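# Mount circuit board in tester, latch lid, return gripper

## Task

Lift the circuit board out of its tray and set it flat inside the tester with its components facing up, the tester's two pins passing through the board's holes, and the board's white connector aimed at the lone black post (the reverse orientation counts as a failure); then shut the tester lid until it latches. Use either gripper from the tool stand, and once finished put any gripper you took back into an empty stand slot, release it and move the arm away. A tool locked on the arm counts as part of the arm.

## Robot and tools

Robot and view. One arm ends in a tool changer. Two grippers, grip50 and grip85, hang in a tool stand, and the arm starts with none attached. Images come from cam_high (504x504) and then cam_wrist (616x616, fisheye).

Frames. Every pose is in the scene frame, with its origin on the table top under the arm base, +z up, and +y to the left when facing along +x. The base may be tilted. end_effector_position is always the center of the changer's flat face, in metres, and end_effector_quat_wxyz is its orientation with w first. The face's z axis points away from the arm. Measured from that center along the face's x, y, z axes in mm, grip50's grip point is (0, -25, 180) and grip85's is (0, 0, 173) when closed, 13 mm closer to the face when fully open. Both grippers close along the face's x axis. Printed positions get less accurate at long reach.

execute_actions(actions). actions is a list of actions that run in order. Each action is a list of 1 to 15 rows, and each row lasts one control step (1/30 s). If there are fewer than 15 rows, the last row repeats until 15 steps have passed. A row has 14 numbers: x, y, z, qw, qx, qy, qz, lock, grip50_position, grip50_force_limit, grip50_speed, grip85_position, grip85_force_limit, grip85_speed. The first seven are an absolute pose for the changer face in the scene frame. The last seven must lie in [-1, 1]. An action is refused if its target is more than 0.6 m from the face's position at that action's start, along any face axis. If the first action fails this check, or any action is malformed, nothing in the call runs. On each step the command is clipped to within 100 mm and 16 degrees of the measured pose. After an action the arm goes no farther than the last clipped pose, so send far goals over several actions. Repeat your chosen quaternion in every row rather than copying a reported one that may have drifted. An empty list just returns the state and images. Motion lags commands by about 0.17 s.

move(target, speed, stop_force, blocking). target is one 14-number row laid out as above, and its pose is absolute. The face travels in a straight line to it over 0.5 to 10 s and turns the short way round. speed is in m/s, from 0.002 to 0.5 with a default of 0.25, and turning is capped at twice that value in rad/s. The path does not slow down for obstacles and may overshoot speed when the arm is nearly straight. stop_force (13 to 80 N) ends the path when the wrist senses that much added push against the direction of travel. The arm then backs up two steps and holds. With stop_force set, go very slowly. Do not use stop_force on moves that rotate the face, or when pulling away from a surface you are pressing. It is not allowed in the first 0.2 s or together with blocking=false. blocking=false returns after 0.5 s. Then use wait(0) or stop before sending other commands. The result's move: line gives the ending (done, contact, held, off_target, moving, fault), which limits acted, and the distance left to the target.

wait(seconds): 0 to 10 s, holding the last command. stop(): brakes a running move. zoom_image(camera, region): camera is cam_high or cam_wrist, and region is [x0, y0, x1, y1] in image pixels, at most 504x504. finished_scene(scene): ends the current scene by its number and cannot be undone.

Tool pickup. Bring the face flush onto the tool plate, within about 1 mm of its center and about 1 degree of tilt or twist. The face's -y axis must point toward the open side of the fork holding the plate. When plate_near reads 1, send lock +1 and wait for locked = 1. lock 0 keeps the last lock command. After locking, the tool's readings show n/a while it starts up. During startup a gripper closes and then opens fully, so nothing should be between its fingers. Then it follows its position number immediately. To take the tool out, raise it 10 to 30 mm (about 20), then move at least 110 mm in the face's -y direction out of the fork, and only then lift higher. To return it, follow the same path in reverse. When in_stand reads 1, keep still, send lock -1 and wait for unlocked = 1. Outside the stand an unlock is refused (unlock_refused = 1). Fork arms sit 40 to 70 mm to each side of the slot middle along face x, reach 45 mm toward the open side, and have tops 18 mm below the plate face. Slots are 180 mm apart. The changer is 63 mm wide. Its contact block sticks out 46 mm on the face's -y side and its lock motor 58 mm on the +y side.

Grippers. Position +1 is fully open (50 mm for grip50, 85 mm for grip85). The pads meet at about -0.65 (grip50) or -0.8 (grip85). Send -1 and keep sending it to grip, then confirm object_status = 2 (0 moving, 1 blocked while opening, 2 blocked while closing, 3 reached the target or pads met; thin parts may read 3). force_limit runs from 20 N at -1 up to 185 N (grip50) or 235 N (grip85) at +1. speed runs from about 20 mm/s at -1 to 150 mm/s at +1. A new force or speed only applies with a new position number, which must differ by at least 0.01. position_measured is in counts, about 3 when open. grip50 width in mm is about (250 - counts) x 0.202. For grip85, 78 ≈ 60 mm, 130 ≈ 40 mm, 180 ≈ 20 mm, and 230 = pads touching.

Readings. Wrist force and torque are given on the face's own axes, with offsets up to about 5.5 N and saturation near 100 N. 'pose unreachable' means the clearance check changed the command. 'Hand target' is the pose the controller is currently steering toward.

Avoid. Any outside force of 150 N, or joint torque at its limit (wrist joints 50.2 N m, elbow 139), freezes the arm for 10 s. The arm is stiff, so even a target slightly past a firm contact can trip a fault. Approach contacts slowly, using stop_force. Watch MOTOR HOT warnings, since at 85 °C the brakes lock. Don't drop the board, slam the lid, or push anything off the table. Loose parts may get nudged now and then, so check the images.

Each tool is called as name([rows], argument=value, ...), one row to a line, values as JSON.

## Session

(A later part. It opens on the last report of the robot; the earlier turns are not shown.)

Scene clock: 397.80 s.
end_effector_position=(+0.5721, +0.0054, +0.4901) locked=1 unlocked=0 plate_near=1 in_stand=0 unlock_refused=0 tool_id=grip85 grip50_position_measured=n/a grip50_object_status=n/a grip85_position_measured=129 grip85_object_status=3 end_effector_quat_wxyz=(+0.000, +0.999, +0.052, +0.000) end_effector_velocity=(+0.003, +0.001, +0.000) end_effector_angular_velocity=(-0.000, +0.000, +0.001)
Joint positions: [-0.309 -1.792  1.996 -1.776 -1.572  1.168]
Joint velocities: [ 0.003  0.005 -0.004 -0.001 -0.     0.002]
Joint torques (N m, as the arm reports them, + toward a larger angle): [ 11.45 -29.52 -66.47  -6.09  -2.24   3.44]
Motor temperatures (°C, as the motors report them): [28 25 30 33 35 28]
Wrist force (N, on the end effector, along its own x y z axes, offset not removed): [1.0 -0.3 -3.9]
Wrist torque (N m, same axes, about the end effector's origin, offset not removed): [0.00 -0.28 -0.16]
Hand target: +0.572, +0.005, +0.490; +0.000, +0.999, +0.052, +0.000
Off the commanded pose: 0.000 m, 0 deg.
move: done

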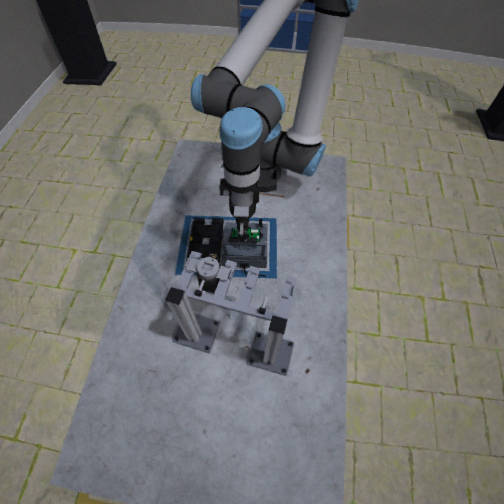

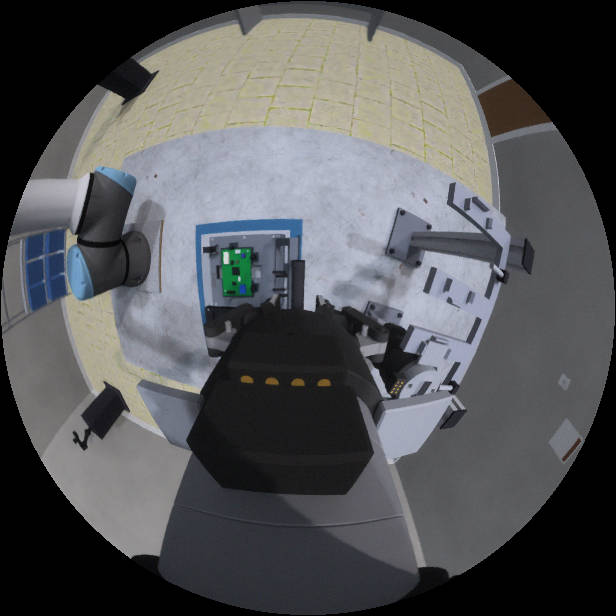

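move(target=[0.5705,0.0055,0.441,0,0.9986,0.0523,0,0,1,0,0,0,-1,0], speed=0.06, stop_force=15)

execute_actions([
  [[0.5705,0.0055,0.441,0,0.9986,0.0523,0,0,1,0,0,-1,-1,-0.6]],
  [[0.5705,0.0055,0.441,0,0.9986,0.0523,0,0,1,0,0,-1,-1,-0.6]],
])

zoom_image(camera="cam_wrist", region=[206, 190, 386, 330])

zoom_image(camera="cam_high", region=[200, 190, 300, 280])

Scene clock: 421.40 s.
end_effector_position=(+0.5705, +0.0055, +0.4413) locked=1 unlocked=0 plate_near=1 in_stand=0 unlock_refused=0 tool_id=grip85 grip50_position_measured=n/a grip50_object_status=n/a grip85_position_measured=129 grip85_object_status=3 end_effector_quat_wxyz=(-0.000, +0.999, +0.052, -0.000) end_effector_velocity=(+0.000, +0.000, -0.003) end_effector_angular_velocity=(+0.000, +0.001, -0.002)
Joint positions: [-0.31  -1.773  2.07  -1.868 -1.572  1.167]
Joint velocities: [ 0.     0.002  0.003 -0.005  0.     0.002]
Joint torques (N m, as the arm reports them, + toward a larger angle): [-13.06 -24.6  -49.37 -11.83   1.5   -3.63]
Motor temperatures (°C, as the motors report them): [28 25 30 33 35 28]
Wrist force (N, on the end effector, along its own x y z axes, offset not removed): [-0.5 1.8 -1.9]
Wrist torque (N m, same axes, about the end effector's origin, offset not removed): [0.15 -0.21 -0.11]
Hand target: +0.570, +0.006, +0.441; -0.000, +0.999, +0.052, -0.000
Off the commanded pose: 0.000 m, 0 deg.
move: done

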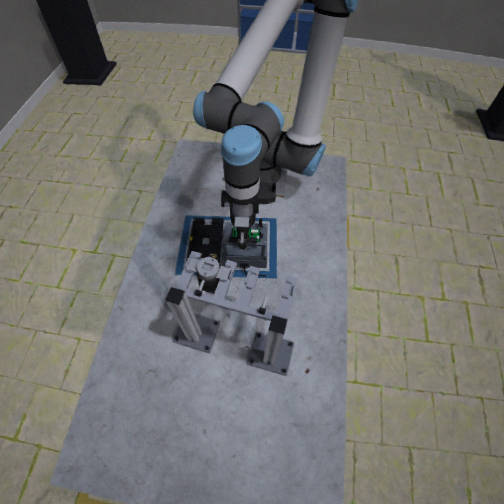

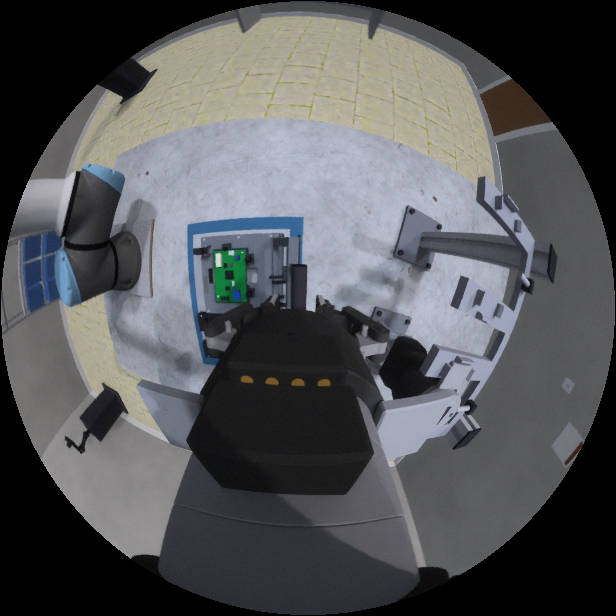

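Scene clock: 422.40 s.
end_effector_position=(+0.5705, +0.0055, +0.4410) locked=1 unlocked=0 plate_near=1 in_stand=0 unlock_refused=0 tool_id=grip85 grip50_position_measured=n/a grip50_object_status=n/a grip85_position_measured=192 grip85_object_status=2 end_effector_quat_wxyz=(-0.000, +0.999, +0.052, +0.000) end_effector_velocity=(+0.000, +0.001, -0.000) end_effector_angular_velocity=(+0.001, +0.002, +0.003)
Joint positions: [-0.31  -1.773  2.07  -1.868 -1.572  1.167]
Joint velocities: [ 0.001  0.001 -0.     0.001  0.    -0.001]
Joint torques (N m, as the arm reports them, + toward a larger angle): [ -9.33 -24.85 -48.36  -2.87  -0.29  -2.62]
Motor temperatures (°C, as the motors report them): [28 25 30 33 35 28]
Wrist force (N, on the end effector, along its own x y z axes, offset not removed): [3.6 -1.6 -11.9]
Wrist torque (N m, same axes, about the end effector's origin, offset not removed): [-0.05 0.18 -0.10]
Hand target: +0.571, +0.005, +0.441; -0.000, +0.999, +0.052, +0.000
Off the commanded pose: 0.000 m, 0 deg.
Step readings (end_effector_position; steps 1 to 15: 1st action; 16 to 30: 2nd action):
0: (+0.5705, +0.0055, +0.4413)
1: (+0.5705, +0.0055, +0.4413)
2: (+0.5705, +0.0055, +0.4412)
4: (+0.5705, +0.0055, +0.4411)
8: (+0.5705, +0.0055, +0.4410)
15: (+0.5705, +0.0055, +0.4410)
16: (+0.5705, +0.0055, +0.4410)
17: (+0.5705, +0.0055, +0.4410)
19: (+0.5705, +0.0055, +0.4410)
23: (+0.5705, +0.0055, +0.4410)
30: end_effector_position above

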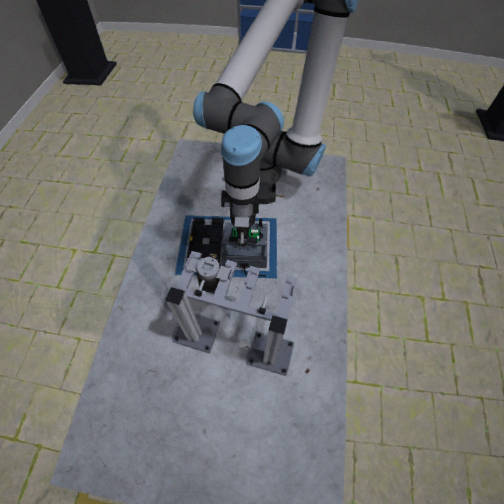

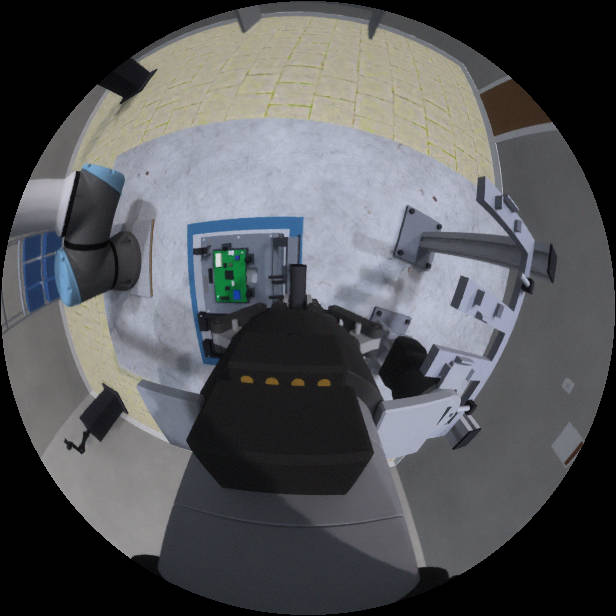

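Region (206, 190, 386, 330) of cam_wrist's 616x616 image, scaled by 2.800, with more detail than that image has.

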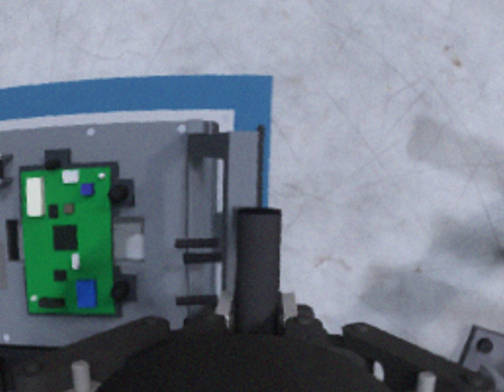

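Region (200, 190, 300, 280) of cam_high's 504x504 image, scaled by 5.040, with more detail than that image has; it fills the top 454 rows of this view, and the rest is white.

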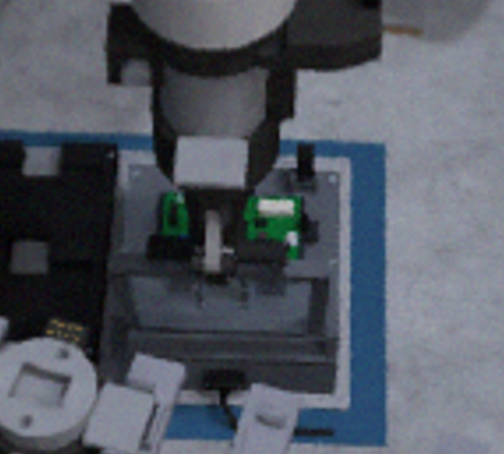

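move(target=[0.5238,0.0006,0.447,0,0.9986,0.0523,0,0,1,0,0,-1,-1,-0.6], speed=0.05, stop_force=40)

move(target=[0.4772,-0.0043,0.4408,0,0.9986,0.0523,0,0,1,0,0,-1,-1,-0.6], speed=0.06, stop_force=40)

zoom_image(camera="cam_wrist", region=[206, 190, 386, 330])

Scene clock: 432.27 s.
end_effector_position=(+0.5241, +0.0007, +0.4468) locked=1 unlocked=0 plate_near=1 in_stand=0 unlock_refused=0 tool_id=grip85 grip50_position_measured=n/a grip50_object_status=n/a grip85_position_measured=192 grip85_object_status=2 end_effector_quat_wxyz=(-0.000, +0.999, +0.052, -0.000) end_effector_velocity=(-0.002, +0.000, -0.000) end_effector_angular_velocity=(+0.001, +0.001, +0.002)
Joint positions: [-0.347 -1.865  2.126 -1.832 -1.572  1.13 ]
Joint velocities: [-0.002 -0.004  0.003  0.003  0.    -0.004]
Joint torques (N m, as the arm reports them, + toward a larger angle): [ -5.76 -68.61 -62.86  -3.29   4.44  -3.42]
Motor temperatures (°C, as the motors report them): [28 25 30 33 35 28]
Wrist force (N, on the end effector, along its own x y z axes, offset not removed): [2.2 7.7 24.9]
Wrist torque (N m, same axes, about the end effector's origin, offset not removed): [-2.05 0.29 -0.18]
Hand target: +0.524, +0.001, +0.447; -0.000, +0.999, +0.052, -0.000
Off the commanded pose: 0.000 m, 0 deg.
move: done

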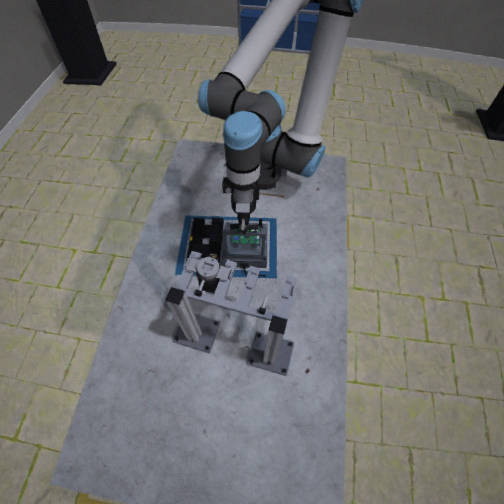

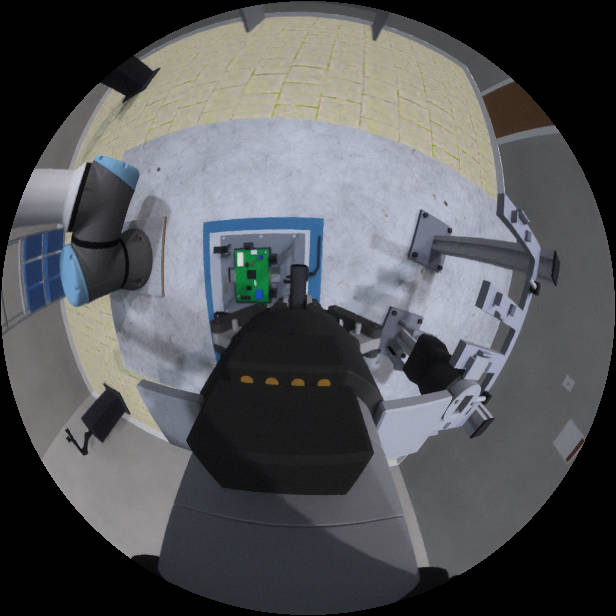

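Scene clock: 433.50 s.
end_effector_position=(+0.4775, -0.0042, +0.4407) locked=1 unlocked=0 plate_near=1 in_stand=0 unlock_refused=0 tool_id=grip85 grip50_position_measured=n/a grip50_object_status=n/a grip85_position_measured=192 grip85_object_status=2 end_effector_quat_wxyz=(-0.000, +0.999, +0.052, -0.000) end_effector_velocity=(-0.002, -0.000, +0.000) end_effector_angular_velocity=(+0.000, -0.002, -0.000)
Joint positions: [-0.391 -1.956  2.195 -1.81  -1.572  1.085]
Joint velocities: [-0.003 -0.006  0.003  0.001  0.001 -0.002]
Joint torques (N m, as the arm reports them, + toward a larger angle): [ -3.83 -58.48 -62.31  -2.35   2.1   -2.85]
Motor temperatures (°C, as the motors report them): [28 25 30 33 35 28]
Wrist force (N, on the end effector, along its own x y z axes, offset not removed): [7.1 5.5 24.1]
Wrist torque (N m, same axes, about the end effector's origin, offset not removed): [-1.37 1.34 -0.25]
Hand target: +0.477, -0.004, +0.441; -0.000, +0.999, +0.052, -0.000
Off the commanded pose: 0.000 m, 0 deg.
move: done

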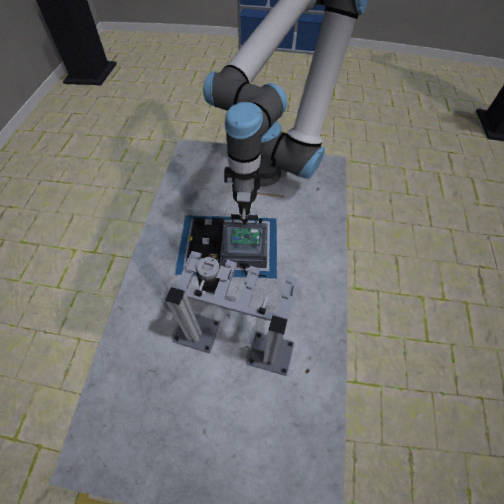

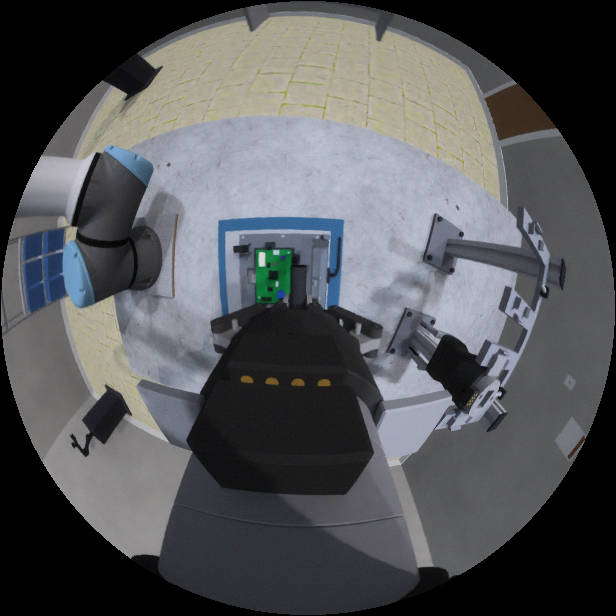

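Region (206, 190, 386, 330) of cam_wrist's 616x616 image, scaled by 2.800, with more detail than that image has.

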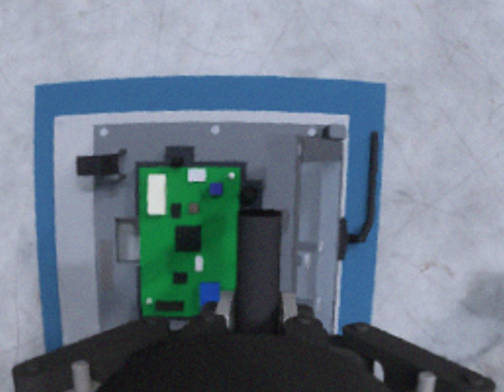

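move(target=[0.4447,-0.0082,0.421,0,0.9986,0.0523,0,0,1,0,0,-1,-1,-0.6], speed=0.05, stop_force=40)

move(target=[0.4078,-0.0122,0.3926,0,0.9986,0.0523,0,0,1,0,0,-1,-1,-0.6], speed=0.05, stop_force=40)

zoom_image(camera="cam_wrist", region=[206, 190, 386, 330])

Scene clock: 446.47 s.
end_effector_position=(+0.4449, -0.0081, +0.4211) locked=1 unlocked=0 plate_near=1 in_stand=0 unlock_refused=0 tool_id=grip85 grip50_position_measured=n/a grip50_object_status=n/a grip85_position_measured=192 grip85_object_status=2 end_effector_quat_wxyz=(+0.000, +0.999, +0.052, -0.000) end_effector_velocity=(-0.002, -0.001, -0.001) end_effector_angular_velocity=(-0.000, -0.000, -0.000)
Joint positions: [-0.429 -2.017  2.264 -1.818 -1.572  1.047]
Joint velocities: [-0.003 -0.004  0.004 -0.     0.    -0.003]
Joint torques (N m, as the arm reports them, + toward a larger angle): [-17.21 -18.32 -27.73 -12.68   1.76  -3.36]
Motor temperatures (°C, as the motors report them): [28 25 30 33 35 28]
Wrist force (N, on the end effector, along its own x y z axes, offset not removed): [-21.7 -8.7 -49.8]
Wrist torque (N m, same axes, about the end effector's origin, offset not removed): [1.34 -3.43 -0.20]
Hand target: +0.445, -0.008, +0.421; -0.000, +0.999, +0.052, -0.000
Off the commanded pose: 0.000 m, 0 deg.
move: done

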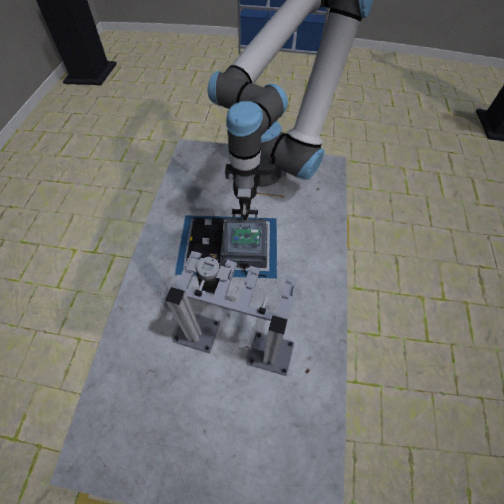

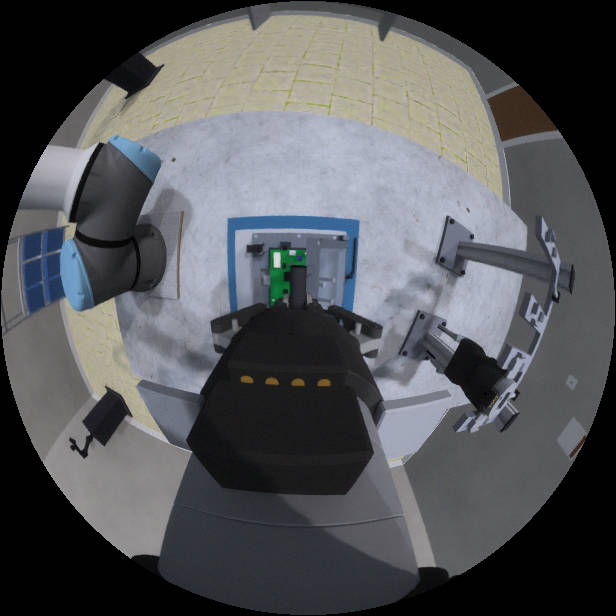

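Scene clock: 456.77 s.
end_effector_position=(+0.4406, -0.0087, +0.4192) locked=1 unlocked=0 plate_near=1 in_stand=0 unlock_refused=0 tool_id=grip85 grip50_position_measured=n/a grip50_object_status=n/a grip85_position_measured=192 grip85_object_status=2 end_effector_quat_wxyz=(+0.000, +0.999, +0.052, +0.000) end_effector_velocity=(+0.000, +0.001, +0.001) end_effector_angular_velocity=(-0.001, -0.002, +0.003)
Joint positions: [-0.435 -2.026  2.272 -1.819 -1.572  1.042]
Joint velocities: [ 0.002 -0.001 -0.    -0.001  0.    -0.002]
Joint torques (N m, as the arm reports them, + toward a larger angle): [  0.31 -18.58 -58.07  -7.25  -0.36   0.14]
Motor temperatures (°C, as the motors report them): [28 25 30 33 35 28]
Wrist force (N, on the end effector, along its own x y z axes, offset not removed): [-15.5 -9.9 -28.1]
Wrist torque (N m, same axes, about the end effector's origin, offset not removed): [1.65 -3.24 -0.11]
Hand target: +0.441, -0.009, +0.419; +0.000, +0.999, +0.052, +0.000
Off the commanded pose: 0.042 m, 0 deg.
FORCE FAULT: contact force on the arm reached its limit, and the arm stopped for 10 seconds. The contact can be on any part of the arm, not only on its tool. That time counts as 20 of the actions that you can send in this scene. The arm's remaining commands of this call were not run. The arm holds still and accepts commands again. Move the arm away from the contact; if what it grips holds it there, let go first. Pushing or pulling that hard again can fault the arm again.
move: fault (stop_force had ended the path)

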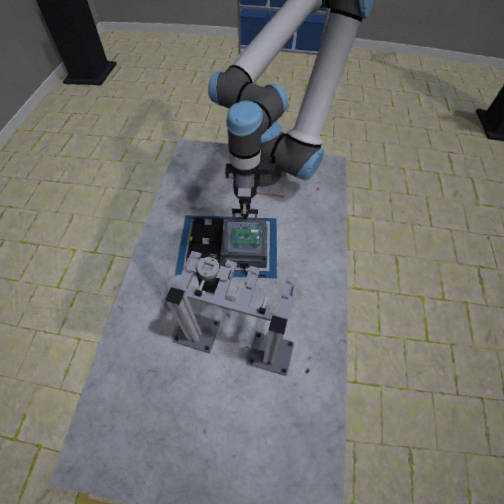

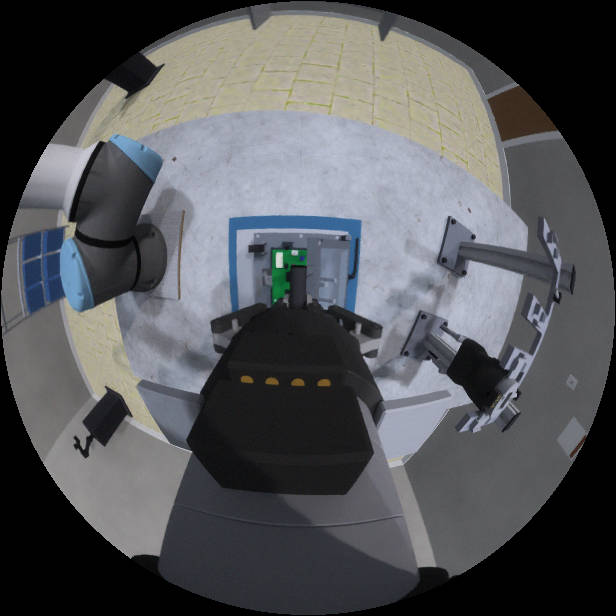

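Region (206, 190, 386, 330) of cam_wrist's 616x616 image, scaled by 2.800, with more detail than that image has.

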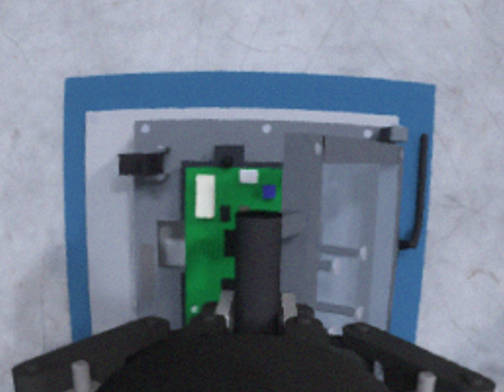

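move(target=[0.438,-0.009,0.428,0,0.9986,0.0523,0,0,1,0,0,-1,-1,-0.6], speed=0.02)

move(target=[0.4131,-0.0116,0.4107,0,0.9986,0.0523,0,0,1,0,0,-1,-1,-0.6], speed=0.02, stop_force=30)

zoom_image(camera="cam_wrist", region=[206, 190, 386, 330])

Scene clock: 466.57 s.
end_effector_position=(+0.4381, -0.0090, +0.4277) locked=1 unlocked=0 plate_near=1 in_stand=0 unlock_refused=0 tool_id=grip85 grip50_position_measured=n/a grip50_object_status=n/a grip85_position_measured=192 grip85_object_status=2 end_effector_quat_wxyz=(+0.000, +0.999, +0.052, +0.000) end_effector_velocity=(-0.001, -0.001, +0.003) end_effector_angular_velocity=(+0.000, +0.000, -0.000)
Joint positions: [-0.438 -2.036  2.262 -1.797 -1.572  1.038]
Joint velocities: [-0.002 -0.002 -0.003  0.006  0.    -0.002]
Joint torques (N m, as the arm reports them, + toward a larger angle): [-11.76 -50.37 -76.84  -1.18  -0.9   -3.95]
Motor temperatures (°C, as the motors report them): [28 25 30 33 35 28]
Wrist force (N, on the end effector, along its own x y z axes, offset not removed): [18.4 -1.3 25.8]
Wrist torque (N m, same axes, about the end effector's origin, offset not removed): [0.02 2.12 -0.22]
Hand target: +0.438, -0.009, +0.428; -0.000, +0.999, +0.052, +0.000
Off the commanded pose: 0.000 m, 0 deg.
move: done

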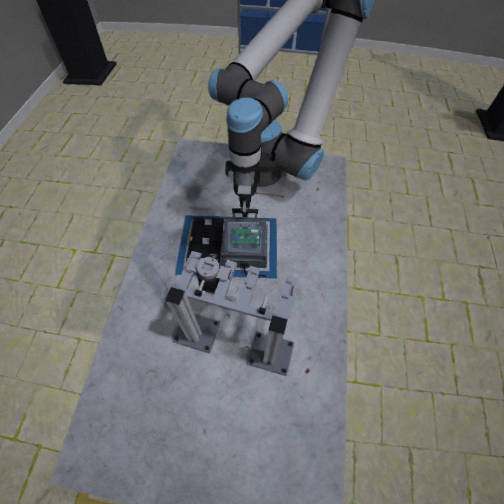

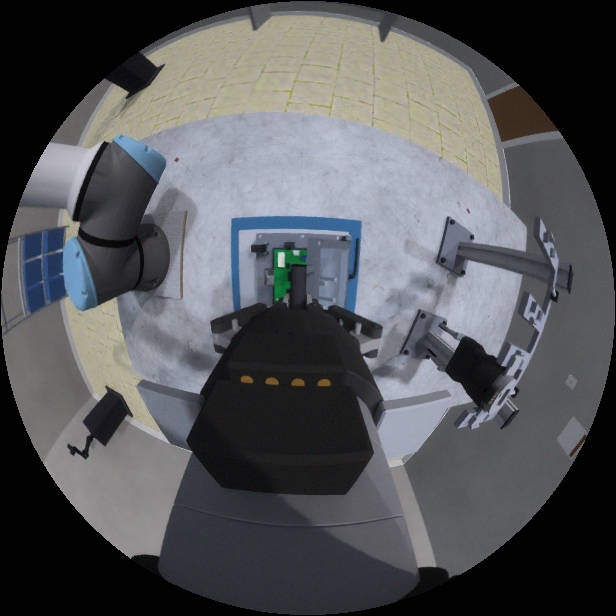

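Scene clock: 468.37 s.
end_effector_position=(+0.4134, -0.0115, +0.4108) locked=1 unlocked=0 plate_near=1 in_stand=0 unlock_refused=0 tool_id=grip85 grip50_position_measured=n/a grip50_object_status=n/a grip85_position_measured=192 grip85_object_status=2 end_effector_quat_wxyz=(-0.000, +0.999, +0.052, -0.000) end_effector_velocity=(-0.002, -0.000, -0.001) end_effector_angular_velocity=(+0.000, -0.000, +0.002)
Joint positions: [-0.472 -2.084  2.316 -1.802 -1.572  1.005]
Joint velocities: [-0.003 -0.005  0.005  0.     0.    -0.005]
Joint torques (N m, as the arm reports them, + toward a larger angle): [-10.13 -34.75 -48.21  -8.35   1.99  -2.46]
Motor temperatures (°C, as the motors report them): [28 25 30 33 35 28]
Wrist force (N, on the end effector, along its own x y z axes, offset not removed): [4.9 4.5 2.2]
Wrist torque (N m, same axes, about the end effector's origin, offset not removed): [-0.77 0.92 -0.22]
Hand target: +0.413, -0.012, +0.411; -0.000, +0.999, +0.052, -0.000
Off the commanded pose: 0.000 m, 0 deg.
move: done

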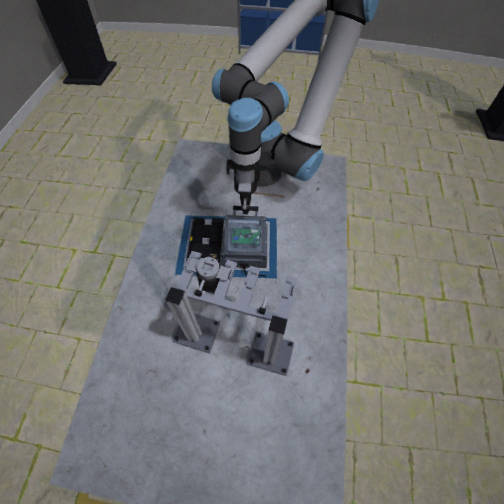

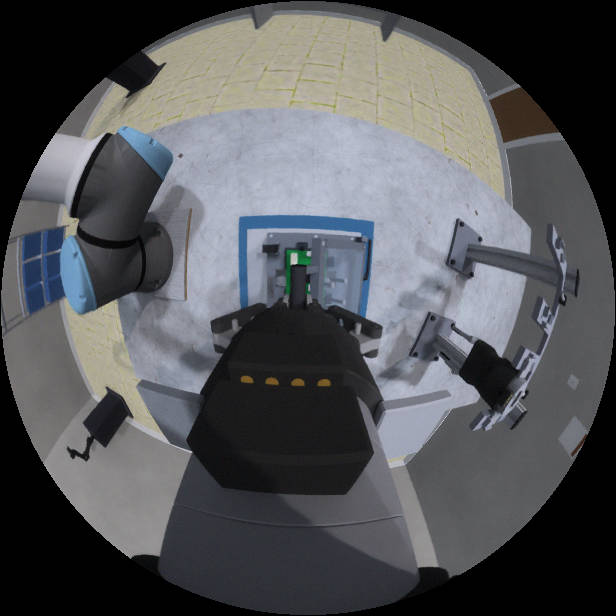

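Region (206, 190, 386, 330) of cam_wrist's 616x616 image, scaled by 2.800, with more detail than that image has.

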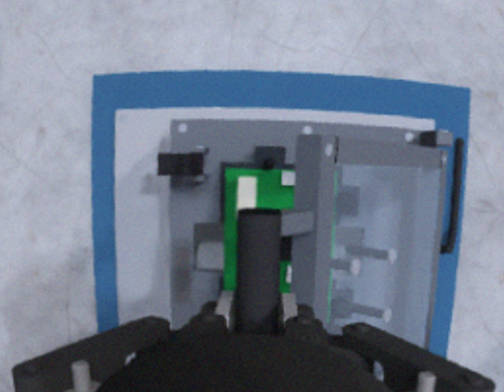

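move(target=[0.3908,-0.0142,0.3883,0,0.9986,0.0523,0,0,1,0,0,-1,-1,-0.6], speed=0.025, stop_force=30)

zoom_image(camera="cam_wrist", region=[226, 190, 406, 330])

Scene clock: 474.10 s.
end_effector_position=(+0.3911, -0.0141, +0.3885) locked=1 unlocked=0 plate_near=1 in_stand=0 unlock_refused=0 tool_id=grip85 grip50_position_measured=n/a grip50_object_status=n/a grip85_position_measured=192 grip85_object_status=2 end_effector_quat_wxyz=(-0.000, +0.999, +0.052, +0.000) end_effector_velocity=(-0.002, +0.000, -0.001) end_effector_angular_velocity=(-0.000, -0.000, +0.002)
Joint positions: [-0.506 -2.127  2.375 -1.819 -1.572  0.97 ]
Joint velocities: [-0.003 -0.005  0.004 -0.    -0.    -0.004]
Joint torques (N m, as the arm reports them, + toward a larger angle): [-12.82 -23.81 -43.58 -12.97   4.46  -2.98]
Motor temperatures (°C, as the motors report them): [28 25 30 33 35 28]
Wrist force (N, on the end effector, along its own x y z axes, offset not removed): [-18.1 -0.4 -18.1]
Wrist torque (N m, same axes, about the end effector's origin, offset not removed): [0.24 -2.71 -0.23]
Hand target: +0.391, -0.014, +0.388; -0.000, +0.999, +0.052, -0.000
Off the commanded pose: 0.000 m, 0 deg.
move: done

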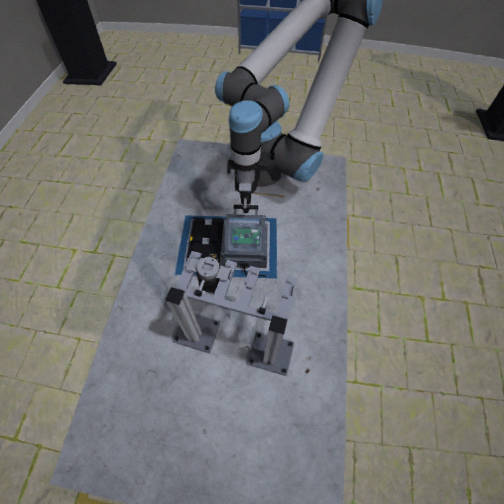

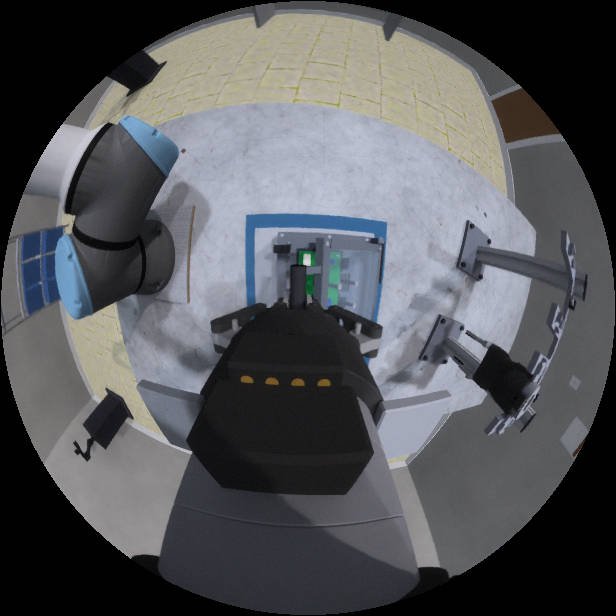

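Region (226, 190, 406, 330) of cam_wrist's 616x616 image, scaled by 2.800, with more detail than that image has.

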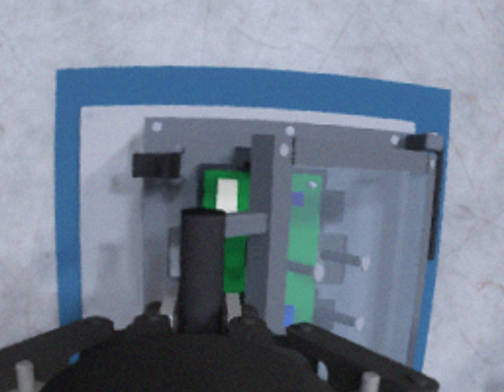

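execute_actions(actions=[])

Scene clock: 488.03 s.
end_effector_position=(+0.3908, -0.0142, +0.3883) locked=1 unlocked=0 plate_near=1 in_stand=0 unlock_refused=0 tool_id=grip85 grip50_position_measured=n/a grip50_object_status=n/a grip85_position_measured=192 grip85_object_status=2 end_effector_quat_wxyz=(-0.000, +0.999, +0.052, -0.000) end_effector_velocity=(-0.000, -0.000, +0.000) end_effector_angular_velocity=(-0.000, -0.000, -0.001)
Joint positions: [-0.507 -2.127  2.375 -1.819 -1.572  0.97 ]
Joint velocities: [-0.    -0.     0.    -0.    -0.     0.001]
Joint torques (N m, as the arm reports them, + toward a larger angle): [-12.82 -22.3  -47.51 -12.61  -0.51  -3.26]
Motor temperatures (°C, as the motors report them): [28 25 30 33 35 28]
Wrist force (N, on the end effector, along its own x y z axes, offset not removed): [-15.0 -4.6 -13.6]
Wrist torque (N m, same axes, about the end effector's origin, offset not removed): [-0.14 -1.81 -0.22]
Hand target: +0.391, -0.014, +0.388; -0.000, +0.999, +0.052, -0.000
Off the commanded pose: 0.000 m, 0 deg.

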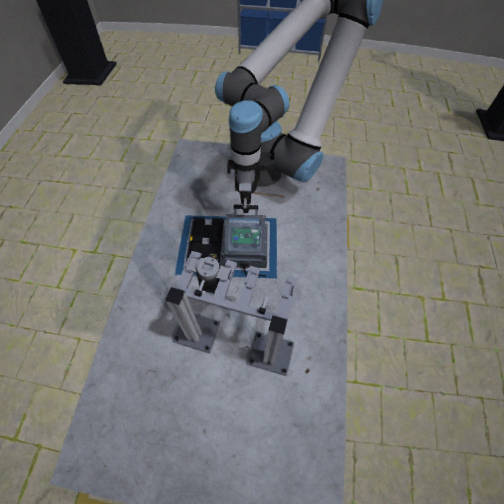

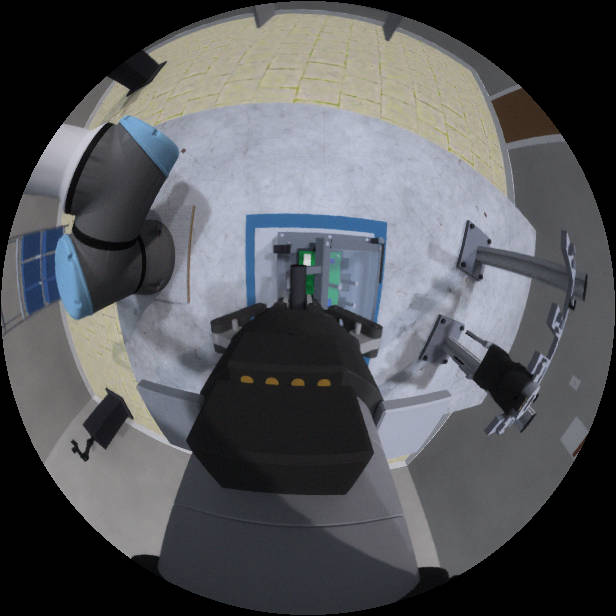

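move(target=[0.371,-0.016,0.364,0,0.9986,0.0523,0,1,0,0,0,-1,-1,-0.6], speed=0.025, stop_force=30)

Scene clock: 492.93 s.
end_effector_position=(+0.3712, -0.0159, +0.3642) locked=1 unlocked=0 plate_near=1 in_stand=0 unlock_refused=0 tool_id=grip85 grip50_position_measured=n/a grip50_object_status=n/a grip85_position_measured=192 grip85_object_status=2 end_effector_quat_wxyz=(-0.000, +0.999, +0.052, +0.000) end_effector_velocity=(-0.002, -0.001, -0.002) end_effector_angular_velocity=(-0.000, -0.000, -0.000)
Joint positions: [-0.54  -2.164  2.433 -1.84  -1.572  0.937]
Joint velocities: [-0.004 -0.003  0.005 -0.002  0.    -0.004]
Joint torques (N m, as the arm reports them, + toward a larger angle): [ -5.38 -31.49 -43.12  -0.51  -1.14  -3.53]
Motor temperatures (°C, as the motors report them): [28 25 30 33 35 28]
Wrist force (N, on the end effector, along its own x y z axes, offset not removed): [31.3 14.8 19.1]
Wrist torque (N m, same axes, about the end effector's origin, offset not removed): [-2.96 5.27 -0.12]
Hand target: +0.371, -0.016, +0.364; -0.000, +0.999, +0.052, -0.000
Off the commanded pose: 0.000 m, 0 deg.
move: done

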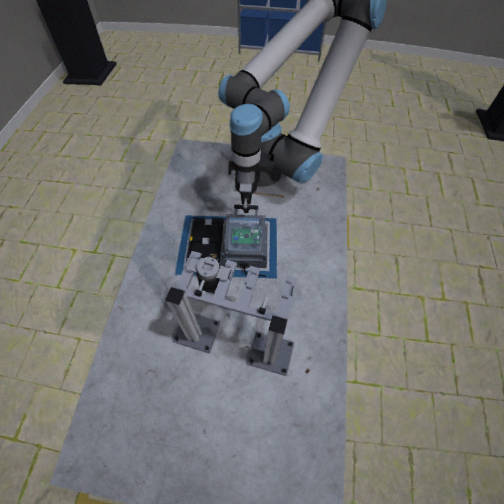

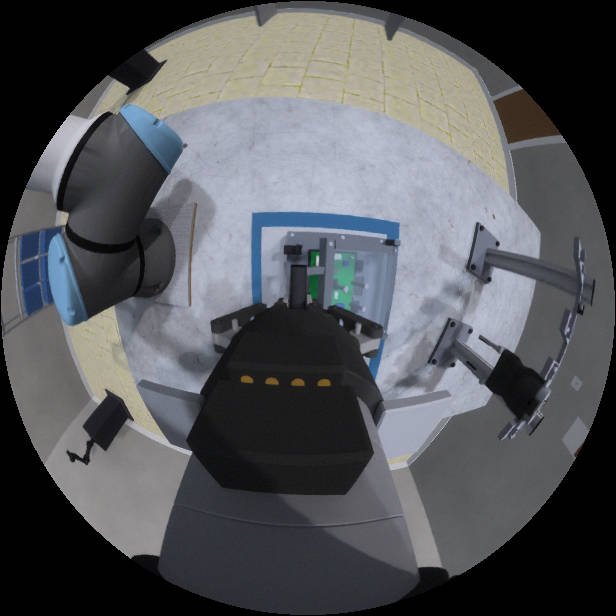

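move(target=[0.3656,-0.0164,0.3485,0,0.9986,0.0523,0,1,0,0,0,-1,-1,-0.6], speed=0.02, stop_force=30)

Scene clock: 498.47 s.
end_effector_position=(+0.3674, -0.0163, +0.3543) locked=1 unlocked=0 plate_near=1 in_stand=0 unlock_refused=0 tool_id=grip85 grip50_position_measured=n/a grip50_object_status=n/a grip85_position_measured=192 grip85_object_status=2 end_effector_quat_wxyz=(+0.000, +0.999, +0.052, -0.000) end_effector_velocity=(+0.003, +0.000, +0.006) end_effector_angular_velocity=(+0.001, -0.000, -0.003)
Joint positions: [-0.546 -2.167  2.453 -1.856 -1.572  0.93 ]
Joint velocities: [ 0.004  0.002 -0.012  0.01   0.001  0.006]
Joint torques (N m, as the arm reports them, + toward a larger angle): [ 11.55  25.9  -73.16 -23.82  22.4    3.99]
Motor temperatures (°C, as the motors report them): [28 25 31 33 35 28]
Wrist force (N, on the end effector, along its own x y z axes, offset not removed): [-92.5 3.5 -48.6]
Wrist torque (N m, same axes, about the end effector's origin, offset not removed): [-0.48 -3.48 -0.13]
Hand target: +0.368, -0.016, +0.355; +0.000, +0.999, +0.052, -0.000
Off the commanded pose: 0.006 m, 0 deg.
move: contact

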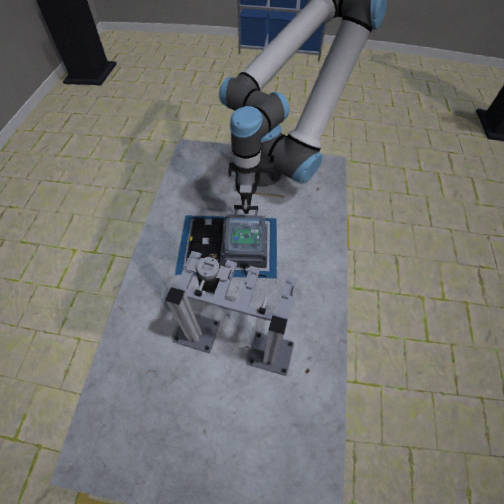

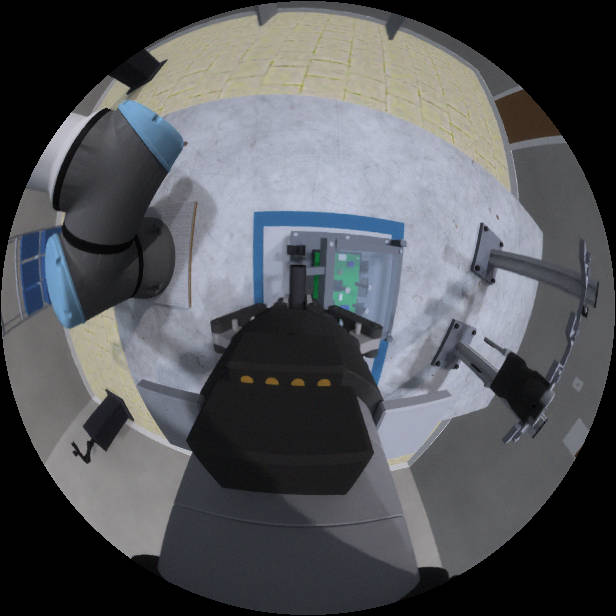

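move(target=[0.366,-0.0164,0.3555,0,0.9986,0.0523,0,1,0,0,0,-1,-1,-0.6], speed=0.005)

zoom_image(camera="cam_high", region=[170,130,330,290])

Scene clock: 505.73 s.
end_effector_position=(+0.3662, -0.0163, +0.3555) locked=1 unlocked=0 plate_near=1 in_stand=0 unlock_refused=0 tool_id=grip85 grip50_position_measured=n/a grip50_object_status=n/a grip85_position_measured=192 grip85_object_status=2 end_effector_quat_wxyz=(-0.000, +0.999, +0.052, +0.000) end_effector_velocity=(-0.001, -0.000, +0.001) end_effector_angular_velocity=(-0.001, -0.001, +0.000)
Joint positions: [-0.549 -2.172  2.452 -1.851 -1.571  0.928]
Joint velocities: [-0.002 -0.004  0.     0.002 -0.    -0.002]
Joint torques (N m, as the arm reports them, + toward a larger angle): [ -0.64 -31.47 -46.88   3.46   2.31  -2.2 ]
Motor temperatures (°C, as the motors report them): [28 25 31 33 35 28]
Wrist force (N, on the end effector, along its own x y z axes, offset not removed): [18.5 17.8 15.0]
Wrist torque (N m, same axes, about the end effector's origin, offset not removed): [-3.21 2.19 -0.24]
Hand target: +0.366, -0.016, +0.355; -0.000, +0.999, +0.052, +0.000
Off the commanded pose: 0.000 m, 0 deg.
move: done

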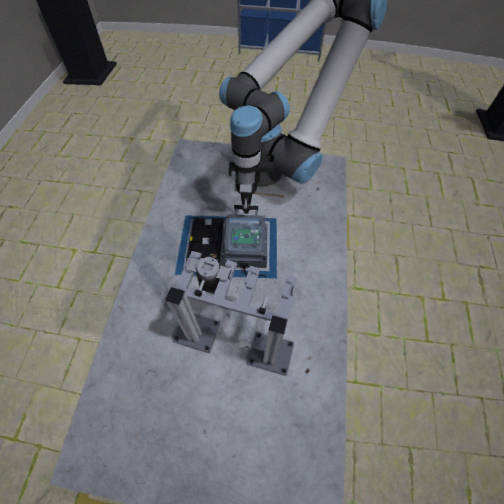

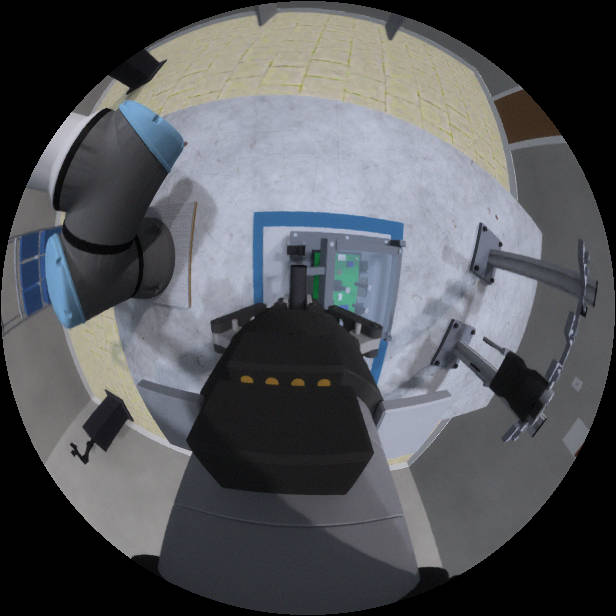

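Region (170, 130, 330, 290) of cam_high's 504x504 image, scaled by 3.150, with more detail than that image has.

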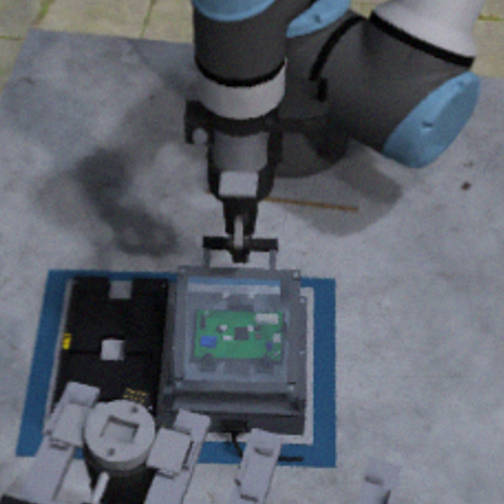

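execute_actions([
  [[0.3665,-0.0163,0.3553,0,0.9986,0.0523,0,1,0,0,0,-0.45,-1,-1]],
  [[0.3665,-0.0163,0.3553,0,0.9986,0.0523,0,1,0,0,0,-0.45,-1,-1]],
])

zoom_image(camera="cam_wrist", region=[230,200,430,400])

Scene clock: 513.63 s.
end_effector_position=(+0.3665, -0.0163, +0.3553) locked=1 unlocked=0 plate_near=1 in_stand=0 unlock_refused=0 tool_id=grip85 grip50_position_measured=n/a grip50_object_status=n/a grip85_position_measured=186 grip85_object_status=3 end_effector_quat_wxyz=(+0.000, +0.999, +0.052, -0.000) end_effector_velocity=(+0.000, +0.001, -0.000) end_effector_angular_velocity=(+0.000, +0.000, +0.001)
Joint positions: [-0.548 -2.171  2.452 -1.852 -1.572  0.929]
Joint velocities: [ 0.002  0.     0.    -0.     0.     0.   ]
Joint torques (N m, as the arm reports them, + toward a larger angle): [  8.65  13.45 -65.51 -10.33   1.53   3.68]
Motor temperatures (°C, as the motors report them): [28 25 31 33 35 28]
Wrist force (N, on the end effector, along its own x y z axes, offset not removed): [2.3 -2.0 -0.3]
Wrist torque (N m, same axes, about the end effector's origin, offset not removed): [-0.15 -0.39 -0.10]
Hand target: +0.366, -0.016, +0.355; +0.000, +0.999, +0.052, +0.000
Off the commanded pose: 0.000 m, 0 deg.
Step readings (end_effector_position; steps 1 to 15: 1st action; 16 to 30: 2nd action):
0: (+0.3660, -0.0164, +0.3555)
1: (+0.3660, -0.0164, +0.3555)
2: (+0.3660, -0.0164, +0.3555)
4: (+0.3660, -0.0163, +0.3554)
8: (+0.3663, -0.0163, +0.3553)
15: (+0.3664, -0.0163, +0.3553)
16: (+0.3665, -0.0163, +0.3553)
17: (+0.3665, -0.0163, +0.3553)
19: (+0.3665, -0.0163, +0.3553)
23: (+0.3665, -0.0163, +0.3553)
30: end_effector_position above

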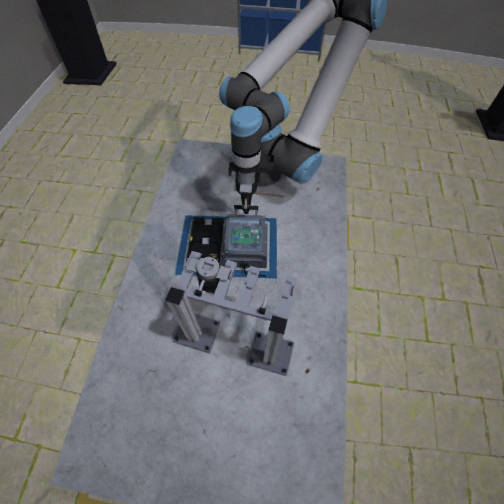

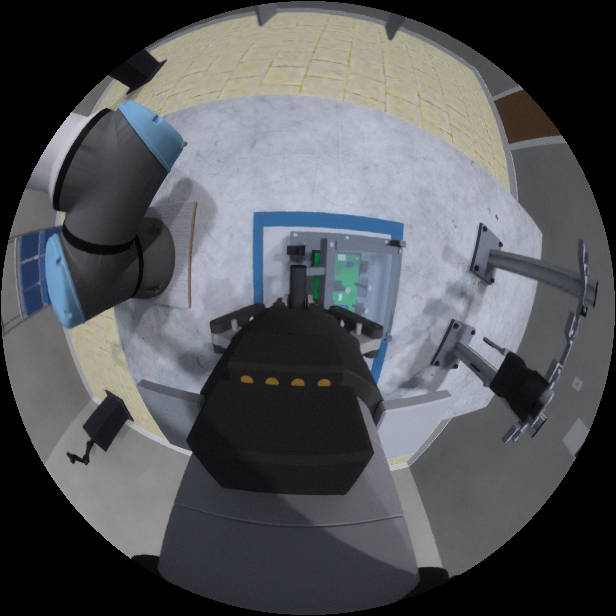

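Region (230, 200, 430, 400) of cam_wrist's 616x616 image, scaled by 2.520, with more detail than that image has.

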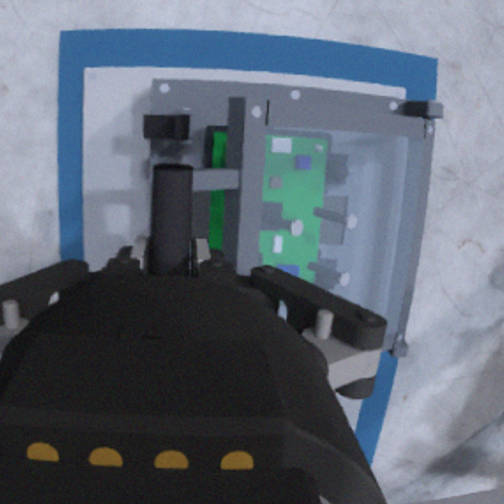

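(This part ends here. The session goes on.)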